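## Task

Push E3 down most of its travel and keep it there while sounding G4, then F#4, then E4; E3 may be released only after that. The keyboard spans C3 at the player's left to C5 at the player's right. A key sounds once pushed most of the way down, with no signal confirming it. The attempt ends on a wrong key, any key sounding a second time, two keys sounding at exactly the same moment, or any note after E4. Anything that is right only because the robot is still holding it at the end does not count.

## Robot and tools

ROBOT. Two arms, left_arm and right_arm, face each other across a table; left_arm's base is on the +y side (the names are not image sides). Each arm ends in an identical five-finger right hand, so hand numbers and axes mean the same on both.

FRAMES. Reported poses use one world frame: origin on the table top halfway between the arm bases, z up, table surface at z = 0, positions in metres, orientation as quaternion wxyz, plus linear (m/s) and angular (rad/s) velocity. Printed positions can be a little off, more when reaching far. Each arm is controlled through its hand point, 0.05 m in front of the palm where the index pad and thumb tip meet in a pinch. Its own axes: +z runs along straightened fingers (which extend 0.06-0.07 m past the point), +y points out of the palm, +x runs across the palm toward the little finger. A bracket on the little-finger side of the wrist stands 0.03 m beyond the point in +y and 0.11 m across; it can collide.

THE 28-NUMBER ROW. Every arm command is a single list of 28 values in [-1, 1] covering both arms: left_arm dx, dy, dz, rx, ry, rz, then left hand little, ring, middle, index, thumb_bend, thumb_turn, force_limit, speed, then the same fourteen for right_arm and its hand. The first six per arm are an offset, not a pose: a target relative to that hand point's pose in the latest result that showed it (before any such result, and for second or later calls in one reply, relative to where it is when the action begins), expressed in the hand point's own axes. 1.0 equals 0.6 m of translation or 180 degrees; rx, ry, rz form one rotation vector. All zeros pulls the arm back to that reference pose, so it is not a hold. Each step the commanded pose is clipped to within 100 mm and 16 degrees of the measured pose, and motion trails commands by about 0.17 s.

HAND VALUES are absolute targets: +1 straight/open, -1 fully curled/closed for the four fingers and thumb_bend; thumb_turn +1 puts the thumb beside the palm, -1 opposite the fingers. Pinch is roughly index -0.22, thumb_bend -0.75, thumb_turn -0.57. force_limit maps -1..+1 linearly to about 0..10 N at the fingertip (15 N for thumb motors) and only stops closing. speed maps -1..+1 to near zero..full (full travel 0.6 s). No value means unchanged: to keep a hand as is, resend its last eight numbers, or, before any, its hand_measured six plus hand_force_limit and hand_speed.

TOOLS.
execute_actions {actions, pictures}: actions holds at most one item. Empty list returns the state. An action item has rows (1-15 rows of 28 numbers) and steps (1-15, 1/30 s each, default 15); every row is measured from the same reference, and the last row repeats to fill the steps. A wait item has only steps (up to 300), counted from the previous result, so thinking time is included. pictures toggles camera images.
move {target, speed, stop_force}: target is one 28-number row with the same offset rules. Each hand point travels a straight line toward it, both arms finishing together, over 0.5-10 s (cut off at 10 s). speed is the path's top speed, 0.002-0.5 m/s, default 0.25; rotation limit is twice that in rad/s. Paths ignore obstacles and the other arm. stop_force (9-40 N, one value for both arms, allowed after the scene has run 0.2 s) ends an arm's path when its wrist sensor feels that much extra push against the motion for two steps; the arm then backs off two steps and holds. Use it with very low speed to touch a surface safely; do not trust it while the hand rotates, and omit it when lifting away from something being pressed. The result adds a move: line with each arm's ending (done, off_target, moving, held, fault, contact) and limits (paced = pose clipped, held = some steps blocked), plus distance from target.
wait {seconds}: 0-10 s, sends nothing new.
zoom_image {camera, region}: camera is cam_high, cam_low, cam_left_wrist or cam_right_wrist (each 504x504); region [x0, y0, x1, y1] in pixels from the top-left, at most 504x504.
show_instructions {}: shows reference images.
finished_scene {scene}: ends scene 1 or 2 irreversibly and reports success; replying with no tool call ends everything.

RESULT LINES. The state line gives left_arm | right_arm poses and velocities. Wrist force and Wrist torque are read in the end effector's axes, pointing from a touched surface back into the arm; offsets up to about 4 N, noise up to 2.4 N, saturation near 50 N. Joint torques are raw drive outputs, not contact readings. Per hand: hand_measured (six positions on the target scale), hand_stopped_by (moving, target, force, stalled, fault), hand_load_n (positive when pushed open), hand_force_limit, hand_speed. Hand target shows where each arm is being driven. HELD marks steps not sent; pose unreachable means the clearance check altered or blocked a command.

CAUTIONS. Arms are stiff: aiming even slightly below a key's stop can fault. A joint torque at its limit (138 N m shoulder and elbow, 25.7 N m wrists) or 150 N on any part stops that arm for 10 s. Press keys slowly, preferably with stop_force, and lift one key before the next lands so no two sound together or twice. Keep the held bass key down throughout. Do not let arms collide or press on each other, and never knock anything off the table. Long holds heat motors: a warning appears at 70 °C, brakes engage at 85 °C.

Each tool is called after "Call:" as name([rows], argument=value, ...), one row to a line, values as JSON.

## Session

Call:
execute_actions(actions=[])

Scene clock: 0.00 s of 6000.00 s.
left_arm: end_effector_position=(+0.3017, +0.4777, +0.4840) hand_measured=(+1.000, +1.000, +1.000, +1.000, +1.000, +1.000) hand_load_n=(+0.0, +0.0, +0.0, +0.0, +0.0, +0.0) hand_stopped_by=(target, target, target, target, target, target) hand_force_limit=0.00 hand_speed=-0.80 end_effector_quat_wxyz=(-0.001, +0.333, +0.943, -0.000) end_effector_velocity=(-0.000, +0.001, +0.000) end_effector_angular_velocity=(+0.001, +0.001, +0.001) | right_arm: end_effector_position=(+0.0847, -0.2688, +0.4853) hand_measured=(+1.000, +1.000, +1.000, +1.000, +1.000, +1.000) hand_load_n=(+0.0, +0.0, +0.0, +0.0, +0.0, +0.0) hand_stopped_by=(target, target, target, target, target, target) hand_force_limit=0.00 hand_speed=-0.80 end_effector_quat_wxyz=(+0.024, -0.353, +0.935, +0.002) end_effector_velocity=(+0.000, +0.000, -0.001) end_effector_angular_velocity=(-0.001, +0.002, +0.000)
Joint positions: left_arm=[ 0.546 -1.714  1.319  1.968  1.573 -1.898] | right_arm=[-1.181 -1.747  1.331  1.939  1.57  -1.881]
Joint velocities: left_arm=[ 0.001 -0.    -0.     0.001  0.    -0.   ] | right_arm=[ 0.     0.001  0.002 -0.     0.    -0.   ]
Joint torques (N m, as the arm reports them, + toward a larger angle): no reading
Motor temperatures (°C, as the motors report them): left_arm=[28 27 27 30 34 33] | right_arm=[24 25 26 30 34 35]
Wrist force (N, on the end effector, along its own x y z axes, offset not removed): no reading
Wrist torque (N m, same axes, about the end effector's origin, offset not removed): no reading
Hand target (left_arm): +0.302, +0.478, +0.484; -0.001, +0.333, +0.943, -0.000
Hand target (right_arm): +0.085, -0.269, +0.485; +0.024, -0.353, +0.935, +0.002
camera_calibration (this result's frames):
cam_left_wrist: T_world_to_cam=[[0.709259, 0.70463, -0.0211878, -0.539043], [0.585169, -0.571722, 0.575075, -0.190936], [0.393101, -0.420275, -0.817826, 0.609501], [0, 0, 0, 1]] pos_world=[0.254455, 0.526821, 0.596847]
cam_right_wrist: T_world_to_cam=[[-0.539316, 0.842078, 0.00663128, 0.269285], [0.679958, 0.430812, 0.593344, -0.23031], [0.496785, 0.324509, -0.804921, 0.565965], [0, 0, 0, 1]] pos_world=[0.0206676, -0.311199, 0.590425]

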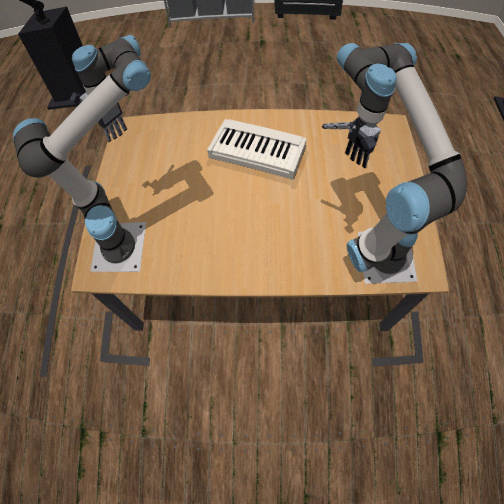

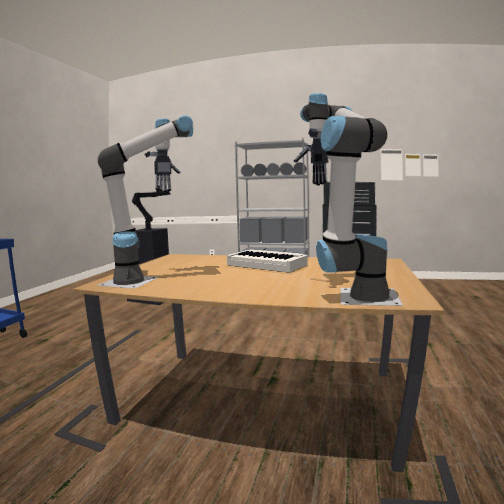

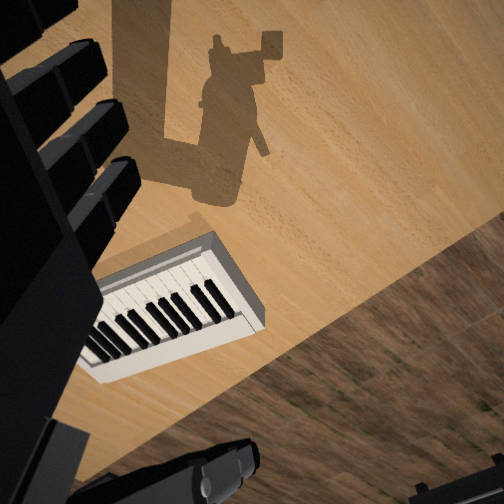

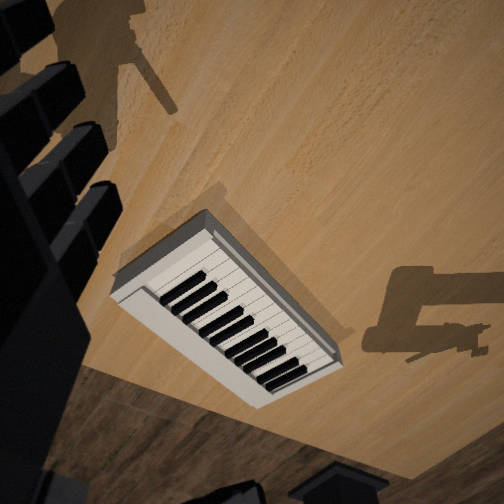

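Call:
zoom_image(camera="cam_right_wrist", region=[100, 190, 350, 440])

Call:
zoom_image(camera="cam_left_wrist", region=[70, 210, 280, 420])

Call:
zoom_image(camera="cam_high", region=[195, 90, 320, 215])

Region (100, 190, 350, 440) of cam_right_wrist's 504x504 image, scaled by 2.016, with more detail than that image has.

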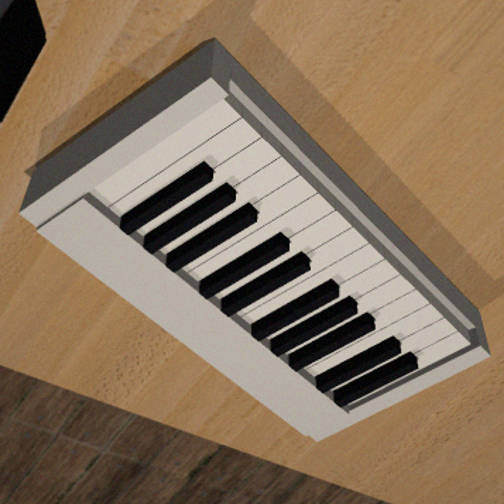

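Region (70, 210, 280, 420) of cam_left_wrist's 504x504 image, scaled by 2.400, with more detail than that image has.

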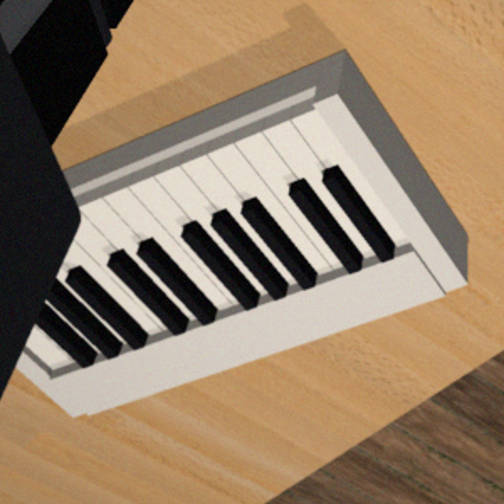

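Region (195, 90, 320, 215) of cam_high's 504x504 image, scaled by 4.032, with more detail than that image has.

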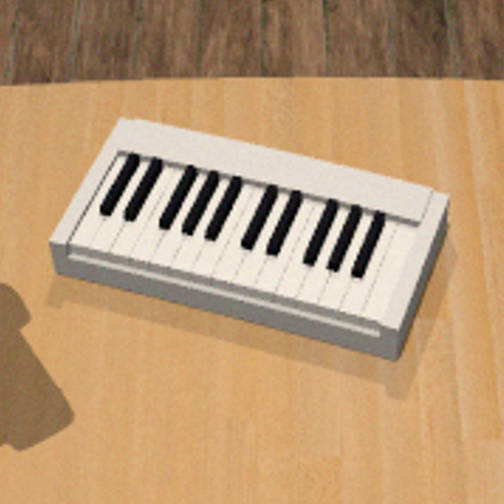

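Call:
zoom_image(camera="cam_right_wrist", region=[180, 210, 280, 310])

Call:
zoom_image(camera="cam_right_wrist", region=[255, 290, 355, 390])

Call:
zoom_image(camera="cam_left_wrist", region=[150, 225, 250, 325])

Call:
zoom_image(camera="cam_left_wrist", region=[85, 260, 185, 360])

Region (180, 210, 280, 310) of cam_right_wrist's 504x504 image, scaled by 5.040, with more detail than that image has.

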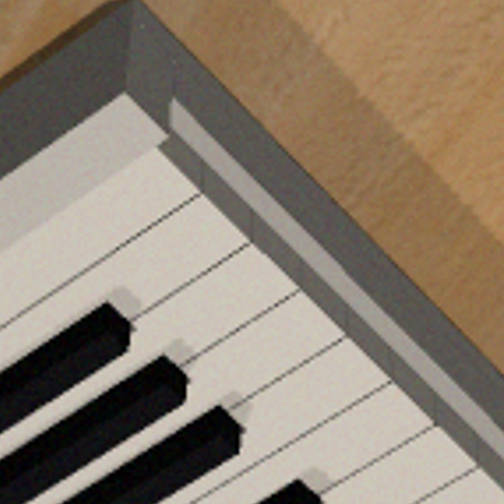

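Region (255, 290, 355, 390) of cam_right_wrist's 504x504 image, scaled by 5.040, with more detail than that image has.

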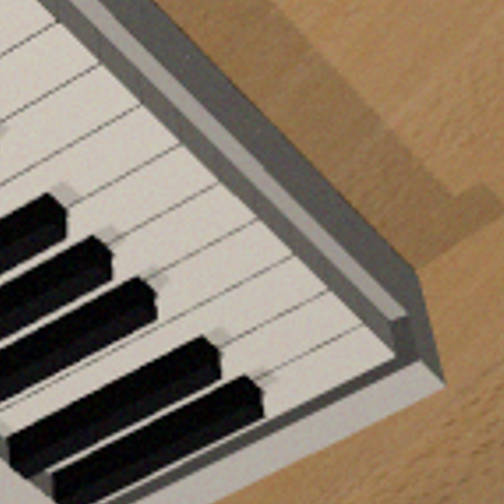

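Region (150, 225, 250, 325) of cam_left_wrist's 504x504 image, scaled by 5.040, with more detail than that image has.

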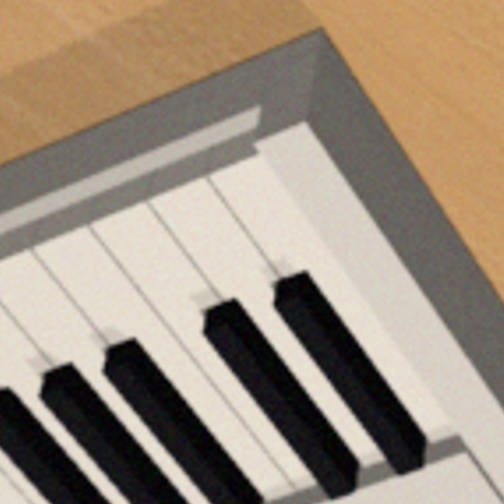

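Region (85, 260, 185, 360) of cam_left_wrist's 504x504 image, scaled by 5.040, with more detail than that image has.

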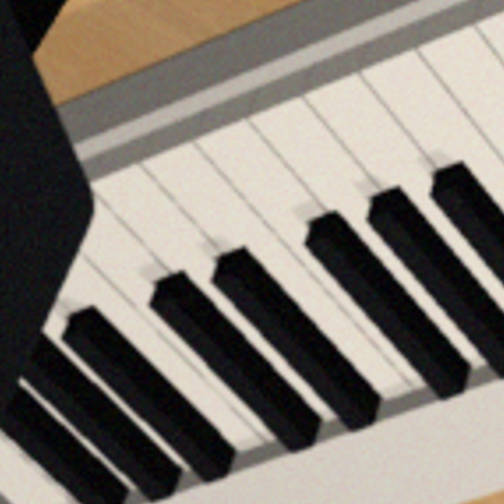

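Call:
move(target=[-0.52929,-0.16284,0.62745,0.13715,-0.02668,-0.11739,-1,-1,-1,1,1,1,0,0.2, -0.62593,-0.0962,0.57976,-0.12266,-0.05581,0.32428,-1,-1,-1,1,1,1,0,0.2], speed=0.3)

Scene clock: 122.53 s of 6000.00 s.
left_arm: end_effector_position=(+0.4867, +0.2027, +0.1070) hand_measured=(-1.000, -1.000, -1.000, +1.000, +1.000, +1.000) hand_load_n=(+0.0, +0.0, +0.0, +0.0, +0.0, +0.0) hand_stopped_by=(target, target, target, target, target, target) hand_force_limit=0.00 hand_speed=0.20 end_effector_quat_wxyz=(-0.033, +0.147, +0.965, -0.214) end_effector_velocity=(+0.001, -0.001, -0.002) end_effector_angular_velocity=(-0.000, +0.002, +0.002) | right_arm: end_effector_position=(+0.4193, -0.0568, +0.1561) hand_measured=(-1.000, -1.000, -1.000, +1.000, +1.000, +1.000) hand_load_n=(+0.0, +0.0, +0.0, +0.0, +0.0, +0.0) hand_stopped_by=(target, target, target, target, target, target) hand_force_limit=0.00 hand_speed=0.20 end_effector_quat_wxyz=(+0.033, +0.148, +0.965, +0.214) end_effector_velocity=(+0.002, +0.001, -0.002) end_effector_angular_velocity=(+0.001, +0.000, -0.004)
Joint positions: left_arm=[ 0.734 -0.954  1.285  1.013  1.948 -2.129] | right_arm=[-1.125 -1.056  1.432  0.881  1.264 -0.75 ]
Joint velocities: left_arm=[ 0.     0.005 -0.004 -0.001  0.001 -0.001] | right_arm=[ 0.002  0.005 -0.005 -0.003  0.001  0.007]
Joint torques (N m, as the arm reports them, + toward a larger angle): left_arm=[  5.27 -32.74 -28.27  -0.55   2.27  -2.52] | right_arm=[ 14.04 -32.38 -24.26  -0.04   1.89   2.46]
Motor temperatures (°C, as the motors report them): left_arm=[28 27 27 30 34 33] | right_arm=[24 25 26 30 34 35]
Wrist force (N, on the end effector, along its own x y z axes, offset not removed): left_arm=[0.7 -1.5 1.1] | right_arm=[1.0 2.1 1.4]
Wrist torque (N m, same axes, about the end effector's origin, offset not removed): left_arm=[-0.40 -0.35 -0.12] | right_arm=[0.26 -0.31 0.03]
Hand target (left_arm): +0.487, +0.203, +0.107; -0.033, +0.147, +0.965, -0.214
Hand target (right_arm): +0.419, -0.057, +0.156; +0.033, +0.148, +0.965, +0.214
Off the commanded pose (left_arm): 0.000 m, 0 deg.
Off the commanded pose (right_arm): 0.001 m, 0 deg.
After step 90, 117.00 s passed at rest.
move: done
camera_calibration (this result's frames):
cam_left_wrist: T_world_to_cam=[[0.371369, 0.818556, -0.438236, -0.298541], [0.827636, -0.0779093, 0.555831, -0.455706], [0.420837, -0.569118, -0.7064, 0.117595], [0, 0, 0, 1]] pos_world=[0.438539, 0.275794, 0.205533]
cam_right_wrist: T_world_to_cam=[[0.411173, 0.804323, 0.428953, -0.193202], [0.677613, -0.584456, 0.446377, -0.387604], [0.609735, 0.107126, -0.785332, 0.00323142], [0, 0, 0, 1]] pos_world=[0.340114, -0.0714864, 0.25843]

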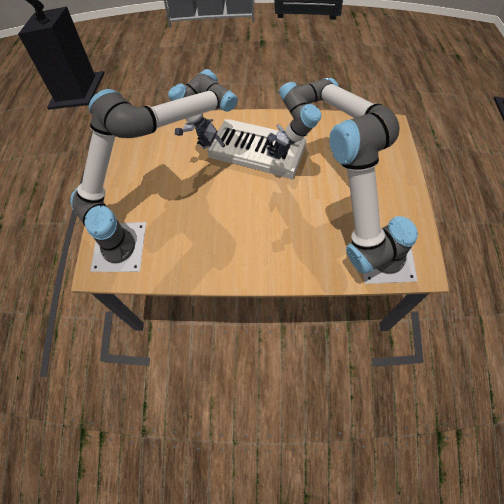

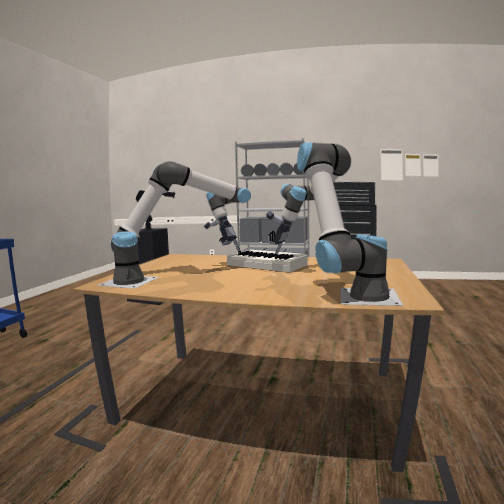

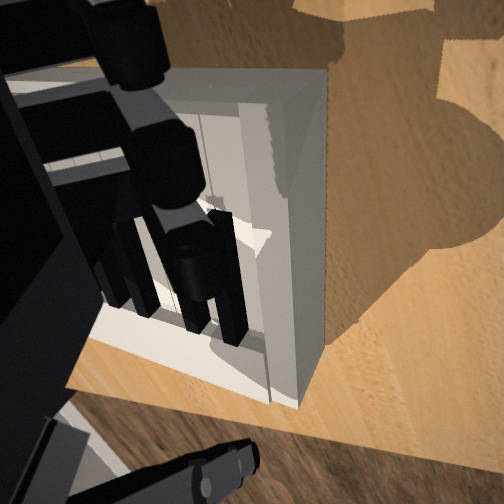

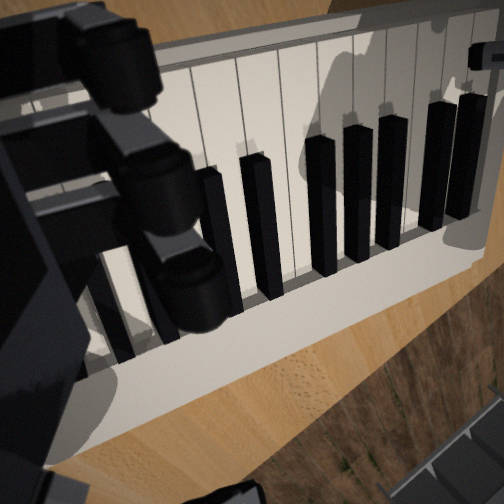

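Call:
zoom_image(camera="cam_right_wrist", region=[150, 20, 330, 200])

Call:
zoom_image(camera="cam_right_wrist", region=[324, 0, 504, 180])

Call:
zoom_image(camera="cam_left_wrist", region=[160, 50, 350, 240])

Call:
zoom_image(camera="cam_left_wrist", region=[160, 240, 350, 430])

Region (150, 20, 330, 200) of cam_right_wrist's 504x504 image, scaled by 2.800, with more detail than that image has.

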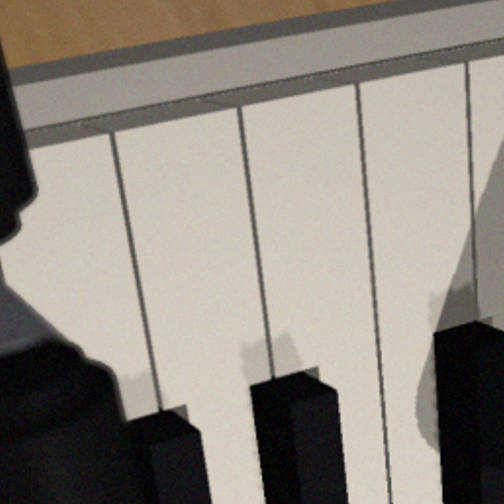

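Region (324, 0, 504, 180) of cam_right_wrist's 504x504 image, scaled by 2.800, with more detail than that image has.

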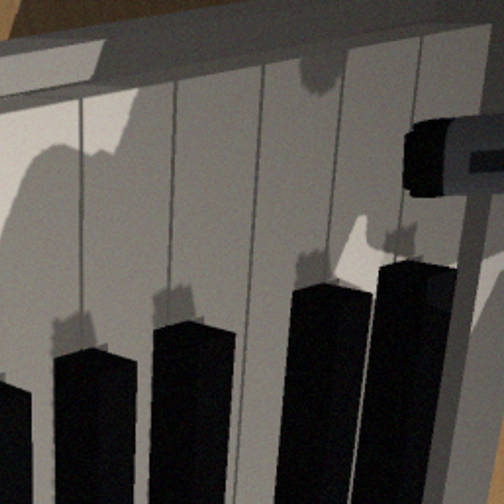

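Region (160, 50, 350, 240) of cam_left_wrist's 504x504 image, scaled by 2.653, with more detail than that image has.

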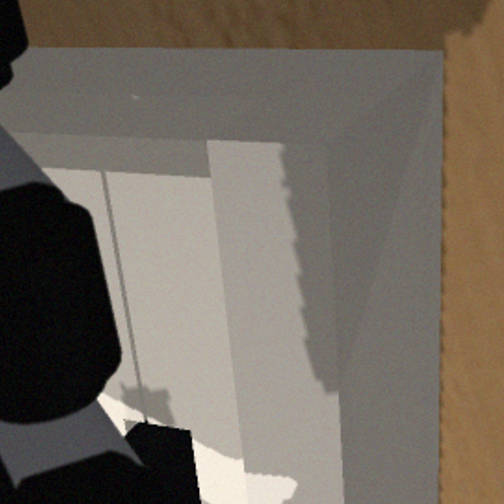

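Region (160, 240, 350, 430) of cam_left_wrist's 504x504 image, scaled by 2.653, with more detail than that image has.

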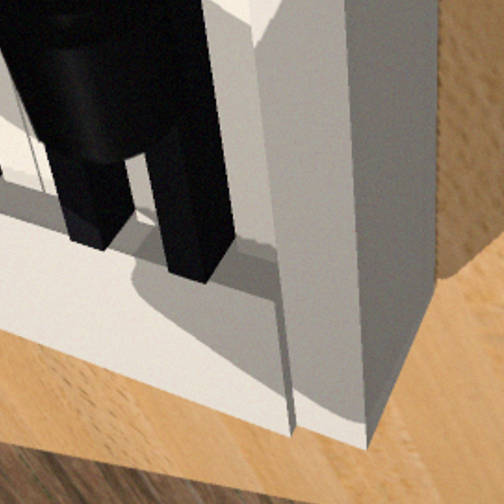

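Call:
move(target=[0.00226,0.00062,0.03465,0,0,0,-1,-1,-1,1,1,1,0,0.2, 0.02742,-0.01436,0.01813,0,0,0,-1,-1,-1,1,1,1,0,0.2], speed=0.06)

Call:
zoom_image(camera="cam_right_wrist", region=[150, 60, 330, 240])

Call:
zoom_image(camera="cam_right_wrist", region=[384, 20, 504, 140])

Call:
zoom_image(camera="cam_left_wrist", region=[160, 50, 350, 240])

Scene clock: 208.77 s of 6000.00 s.
left_arm: end_effector_position=(+0.4829, +0.1952, +0.0883) hand_measured=(-1.000, -1.000, -1.000, +1.000, +1.000, +1.000) hand_load_n=(+0.0, +0.0, +0.0, +0.0, +0.0, +0.0) hand_stopped_by=(target, target, target, target, target, target) hand_force_limit=0.00 hand_speed=0.20 end_effector_quat_wxyz=(-0.033, +0.147, +0.965, -0.214) end_effector_velocity=(-0.000, -0.001, -0.002) end_effector_angular_velocity=(-0.000, -0.000, -0.000) | right_arm: end_effector_position=(+0.4028, -0.0550, +0.1428) hand_measured=(-1.000, -1.000, -1.000, +1.000, +1.000, +1.000) hand_load_n=(+0.0, +0.0, +0.0, +0.0, +0.0, +0.0) hand_stopped_by=(target, target, target, target, target, target) hand_force_limit=0.00 hand_speed=0.20 end_effector_quat_wxyz=(+0.033, +0.148, +0.965, +0.214) end_effector_velocity=(-0.002, -0.000, -0.002) end_effector_angular_velocity=(-0.001, +0.001, +0.000)
Joint positions: left_arm=[ 0.719 -0.937  1.306  0.97   1.944 -2.145] | right_arm=[-1.105 -1.069  1.488  0.832  1.27  -0.731]
Joint velocities: left_arm=[-0.002  0.002  0.002 -0.005 -0.    -0.002] | right_arm=[ 0.002 -0.001  0.007 -0.005  0.001  0.002]
Joint torques (N m, as the arm reports them, + toward a larger angle): left_arm=[ -7.19 -34.88  -3.32  -0.63  -1.05  -2.33] | right_arm=[ 14.78 -49.58  -9.51  -0.06   1.72   2.47]
Motor temperatures (°C, as the motors report them): left_arm=[28 27 27 30 34 33] | right_arm=[24 25 26 30 34 35]
Wrist force (N, on the end effector, along its own x y z axes, offset not removed): left_arm=[0.4 -0.2 1.2] | right_arm=[1.9 2.8 0.3]
Wrist torque (N m, same axes, about the end effector's origin, offset not removed): left_arm=[-0.17 -0.39 -0.14] | right_arm=[0.34 -0.44 0.07]
Hand target (left_arm): +0.483, +0.195, +0.088; -0.033, +0.147, +0.965, -0.214
Hand target (right_arm): +0.403, -0.055, +0.143; +0.033, +0.148, +0.965, +0.214
Off the commanded pose (left_arm): 0.000 m, 0 deg.
Off the commanded pose (right_arm): 0.000 m, 0 deg.
After step 90, 82.37 s passed at rest.
move: done
camera_calibration (this result's frames):
cam_left_wrist: T_world_to_cam=[[0.37137, 0.818555, -0.438238, -0.299141], [0.827636, -0.077909, 0.555831, -0.442741], [0.420836, -0.569121, -0.706399, 0.101617], [0, 0, 0, 1]] pos_world=[0.434756, 0.268202, 0.186777]
cam_right_wrist: T_world_to_cam=[[0.411166, 0.804343, 0.428923, -0.182178], [0.677627, -0.584431, 0.446388, -0.369444], [0.609725, 0.10711, -0.785342, 0.00258927], [0, 0, 0, 1]] pos_world=[0.323672, -0.0696582, 0.24509]

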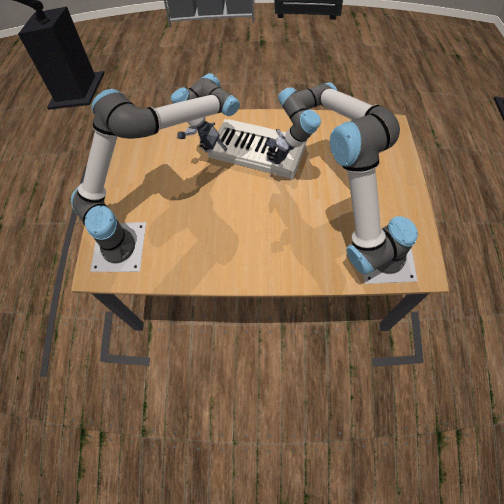

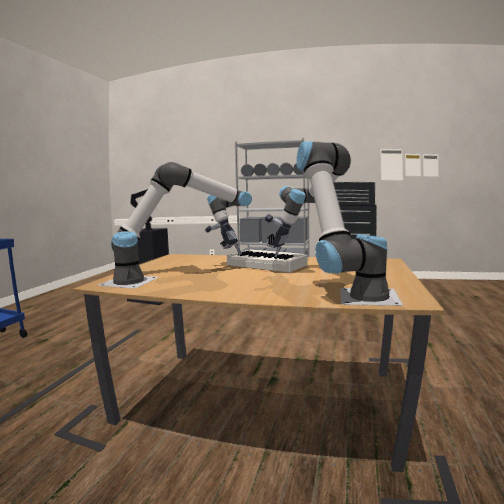

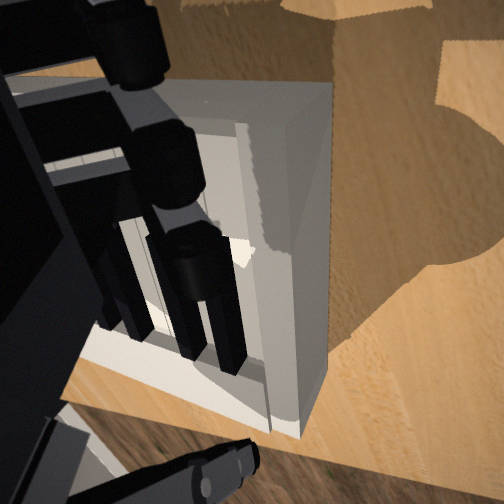

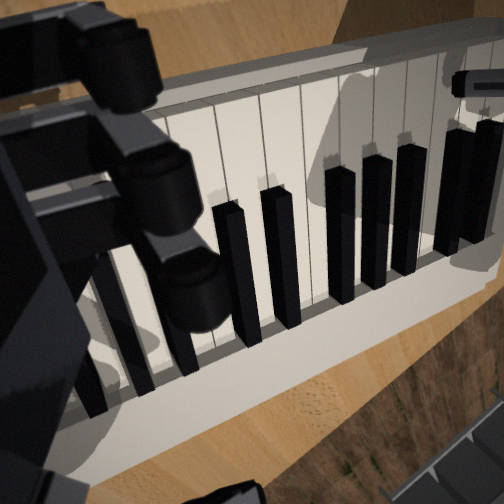

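Region (150, 60, 330, 240) of cam_right_wrist's 504x504 image, scaled by 2.800, with more detail than that image has.

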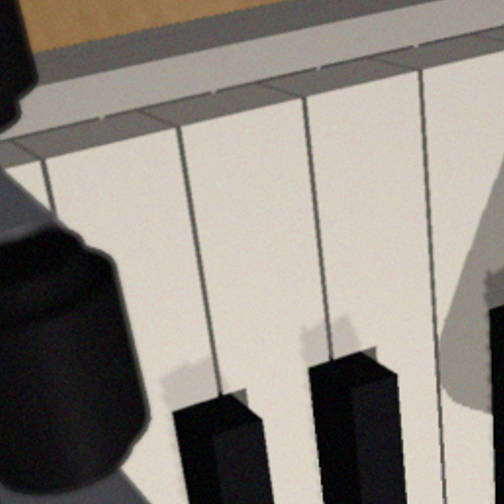

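Region (384, 20, 504, 140) of cam_right_wrist's 504x504 image, scaled by 4.200, with more detail than that image has.

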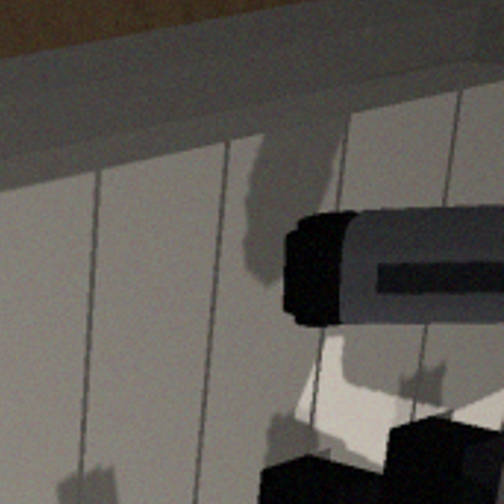

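Region (160, 50, 350, 240) of cam_left_wrist's 504x504 image, scaled by 2.653, with more detail than that image has.

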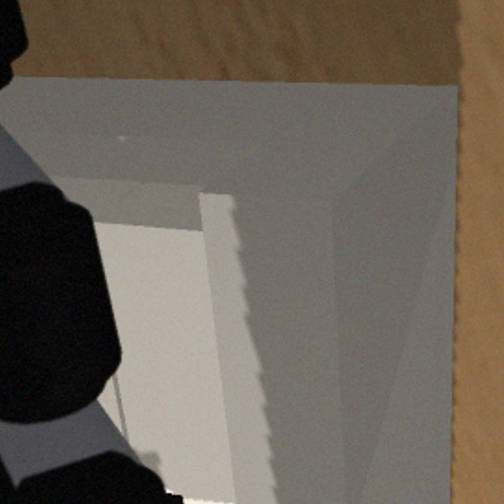

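Call:
move(target=[0,0.00282,0.00604,0,0,0,-1,-1,-1,1,1,1,0,0.2, 0.00006,-0.00565,0.00895,0,0,0,-1,-1,-1,1,1,1,0,0.2], speed=0.03)

Call:
move(target=[0,0.00916,0.01964,0,0,0,-1,-1,-1,1,1,1,0,0.2, 0,0,0,0,0,0,-1,-1,-1,1,1,1,0,0.2], speed=0.005, stop_force=9)

Call:
zoom_image(camera="cam_right_wrist", region=[384, 20, 504, 140])

Scene clock: 268.10 s of 6000.00 s.
left_arm: end_effector_position=(+0.4829, +0.1951, +0.0845) hand_measured=(-1.000, -1.000, -1.000, +1.000, +1.000, +1.000) hand_load_n=(+0.0, +0.0, +0.0, +0.0, +0.0, +0.0) hand_stopped_by=(target, target, target, target, target, target) hand_force_limit=0.00 hand_speed=0.20 end_effector_quat_wxyz=(-0.033, +0.147, +0.965, -0.214) end_effector_velocity=(+0.000, +0.000, -0.002) end_effector_angular_velocity=(-0.000, -0.001, +0.000) | right_arm: end_effector_position=(+0.4025, -0.0557, +0.1368) hand_measured=(-1.000, -1.000, -1.000, +1.000, +1.000, +1.000) hand_load_n=(+0.0, +0.0, +0.0, +0.0, +0.0, +0.0) hand_stopped_by=(target, target, target, target, target, target) hand_force_limit=0.00 hand_speed=0.20 end_effector_quat_wxyz=(+0.033, +0.148, +0.965, +0.214) end_effector_velocity=(-0.000, -0.001, -0.004) end_effector_angular_velocity=(-0.001, +0.003, -0.000)
Joint positions: left_arm=[ 0.719 -0.933  1.311  0.961  1.944 -2.145] | right_arm=[-1.106 -1.065  1.498  0.818  1.269 -0.732]
Joint velocities: left_arm=[ 0.001  0.002  0.002 -0.004  0.     0.001] | right_arm=[-0.001  0.004  0.005 -0.006 -0.    -0.   ]
Joint torques (N m, as the arm reports them, + toward a larger angle): left_arm=[  5.32 -34.57  -2.32  -0.64   0.36   2.71] | right_arm=[-14.02 -30.77  -8.57   0.03  -2.66  -2.47]
Motor temperatures (°C, as the motors report them): left_arm=[28 27 27 30 34 33] | right_arm=[24 25 26 30 34 35]
Wrist force (N, on the end effector, along its own x y z axes, offset not removed): left_arm=[-0.1 -0.1 -1.3] | right_arm=[2.4 2.7 0.3]
Wrist torque (N m, same axes, about the end effector's origin, offset not removed): left_arm=[0.15 -0.14 -0.15] | right_arm=[0.40 -0.53 0.10]
Hand target (left_arm): +0.483, +0.195, +0.084; -0.033, +0.147, +0.965, -0.214
Hand target (right_arm): +0.403, -0.056, +0.137; +0.033, +0.148, +0.965, +0.214
Off the commanded pose (left_arm): 0.000 m, 0 deg.
Off the commanded pose (right_arm): 0.000 m, 0 deg.
After step 90, 55.63 s passed at rest.
move: done
camera_calibration (this result's frames):
cam_left_wrist: T_world_to_cam=[[0.371339, 0.81859, -0.438199, -0.30079], [0.827638, -0.0779022, 0.55583, -0.440616], [0.42086, -0.569071, -0.706424, 0.0989077], [0, 0, 0, 1]] pos_world=[0.434739, 0.268184, 0.182973]
cam_right_wrist: T_world_to_cam=[[0.411166, 0.804353, 0.428905, -0.178923], [0.677633, -0.58442, 0.446393, -0.36701], [0.609718, 0.107098, -0.785349, -0.00186602], [0, 0, 0, 1]] pos_world=[0.323403, -0.0703708, 0.239106]

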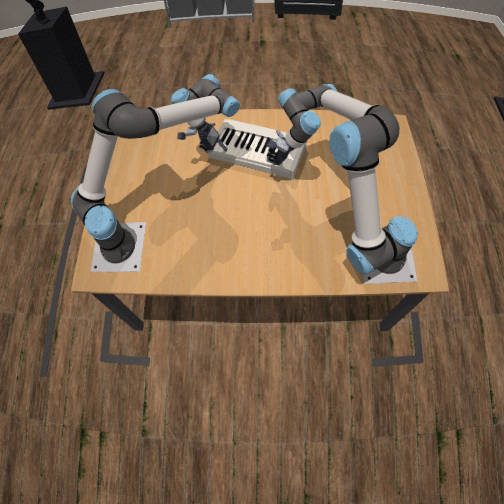

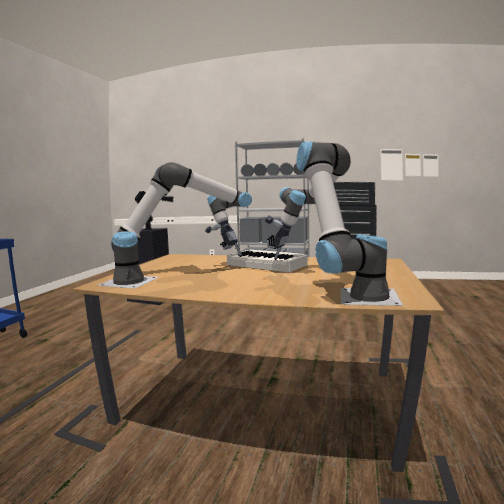

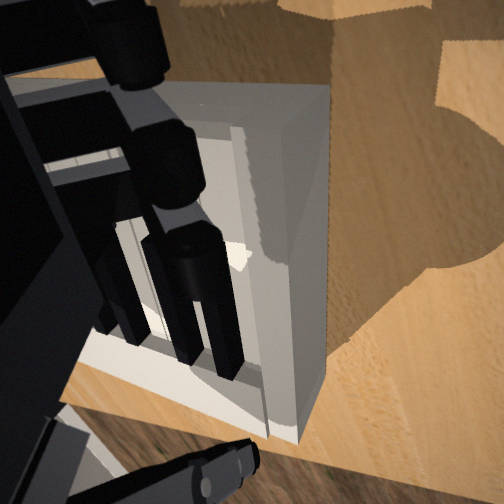

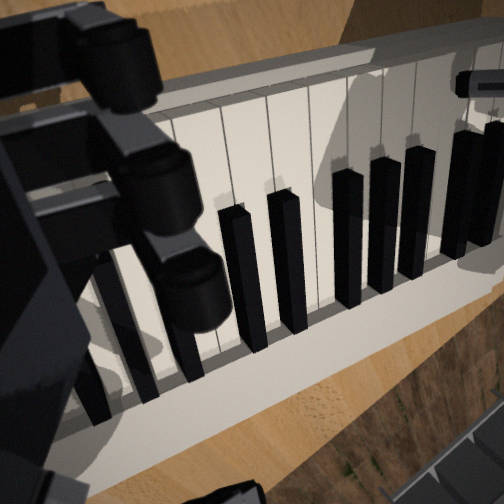

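Scene clock: 270.27 s of 6000.00 s.
left_arm: end_effector_position=(+0.4829, +0.1952, +0.0754) hand_measured=(-1.000, -1.000, -1.000, +1.000, +1.000, +1.000) hand_load_n=(+0.0, +0.0, +0.0, +0.5, +0.0, +0.0) hand_stopped_by=(target, target, target, target, target, target) hand_force_limit=0.00 hand_speed=0.20 end_effector_quat_wxyz=(-0.033, +0.147, +0.965, -0.214) end_effector_velocity=(-0.001, +0.001, +0.001) end_effector_angular_velocity=(+0.003, +0.003, +0.000) | right_arm: end_effector_position=(+0.4025, -0.0557, +0.1368) hand_measured=(-1.000, -1.000, -1.000, +1.000, +1.000, +1.000) hand_load_n=(+0.0, +0.0, +0.0, +0.0, +0.0, +0.0) hand_stopped_by=(target, target, target, target, target, target) hand_force_limit=0.00 hand_speed=0.20 end_effector_quat_wxyz=(+0.033, +0.148, +0.965, +0.214) end_effector_velocity=(+0.000, +0.000, +0.000) end_effector_angular_velocity=(-0.000, -0.000, +0.001)
Joint positions: left_arm=[ 0.719 -0.925  1.321  0.943  1.944 -2.145] | right_arm=[-1.106 -1.065  1.498  0.818  1.269 -0.732]
Joint velocities: left_arm=[ 0.    -0.001 -0.     0.006  0.    -0.   ] | right_arm=[ 0.     0.    -0.001  0.     0.    -0.001]
Joint torques (N m, as the arm reports them, + toward a larger angle): left_arm=[ -7.55 -49.58 -17.33   4.33   0.38  -2.24] | right_arm=[ 10.02 -49.41 -23.38   3.32  -0.96   1.39]
Motor temperatures (°C, as the motors report them): left_arm=[28 27 27 30 34 33] | right_arm=[24 25 26 30 34 35]
Wrist force (N, on the end effector, along its own x y z axes, offset not removed): left_arm=[-0.1 -5.4 -13.6] | right_arm=[2.0 1.7 -0.5]
Wrist torque (N m, same axes, about the end effector's origin, offset not removed): left_arm=[0.87 0.02 -0.17] | right_arm=[0.35 -0.45 0.07]
Hand target (left_arm): +0.483, +0.195, +0.076; -0.033, +0.147, +0.965, -0.214
Hand target (right_arm): +0.403, -0.056, +0.137; +0.033, +0.148, +0.965, +0.214
Off the commanded pose (left_arm): 0.004 m, 0 deg.
Off the commanded pose (right_arm): 0.000 m, 0 deg.
move: contact (left_arm)
camera_calibration (this result's frames):
cam_left_wrist: T_world_to_cam=[[0.371228, 0.818699, -0.438089, -0.304763], [0.82776, -0.0780146, 0.555633, -0.435553], [0.420718, -0.568899, -0.706647, 0.0926454], [0, 0, 0, 1]] pos_world=[0.434692, 0.268236, 0.173962]
cam_right_wrist: T_world_to_cam=[[0.411165, 0.804349, 0.428913, -0.178923], [0.677632, -0.584424, 0.44639, -0.367019], [0.60972, 0.107105, -0.785347, -0.00186978], [0, 0, 0, 1]] pos_world=[0.32341, -0.0703778, 0.239107]

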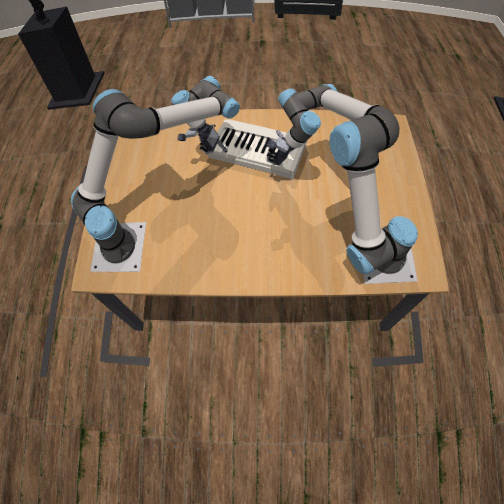

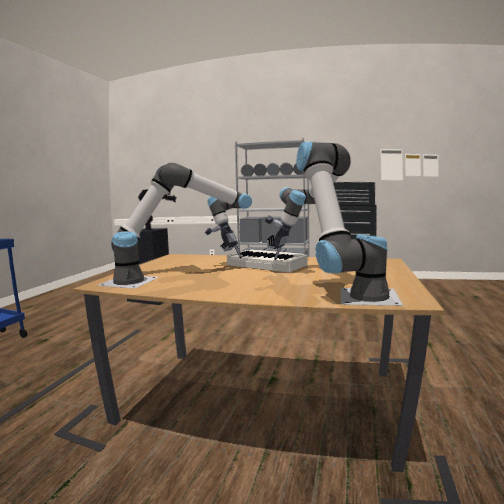

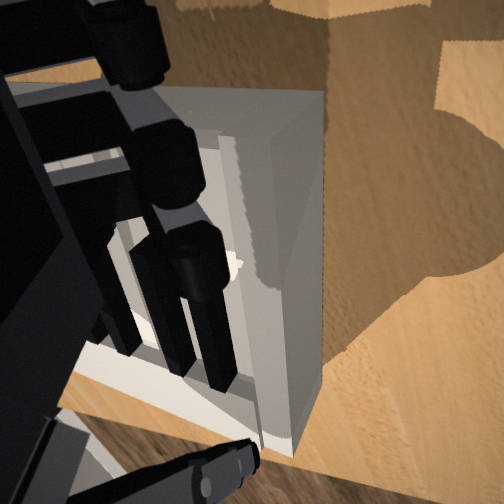

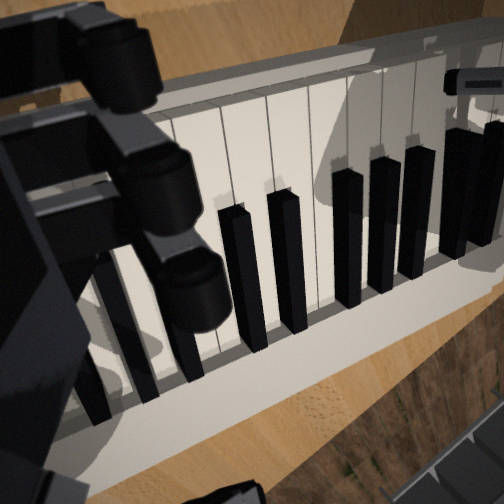

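Region (384, 20, 504, 140) of cam_right_wrist's 504x504 image, scaled by 4.200, with more detail than that image has.

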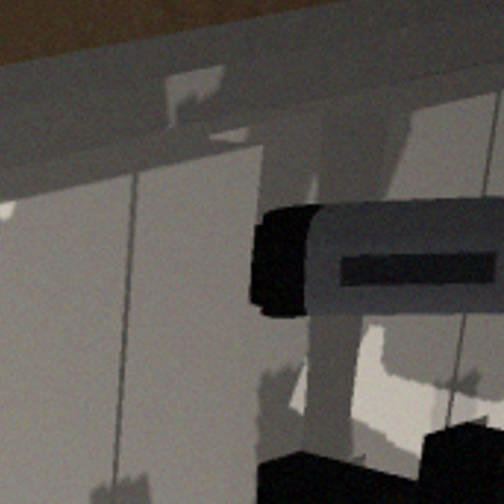

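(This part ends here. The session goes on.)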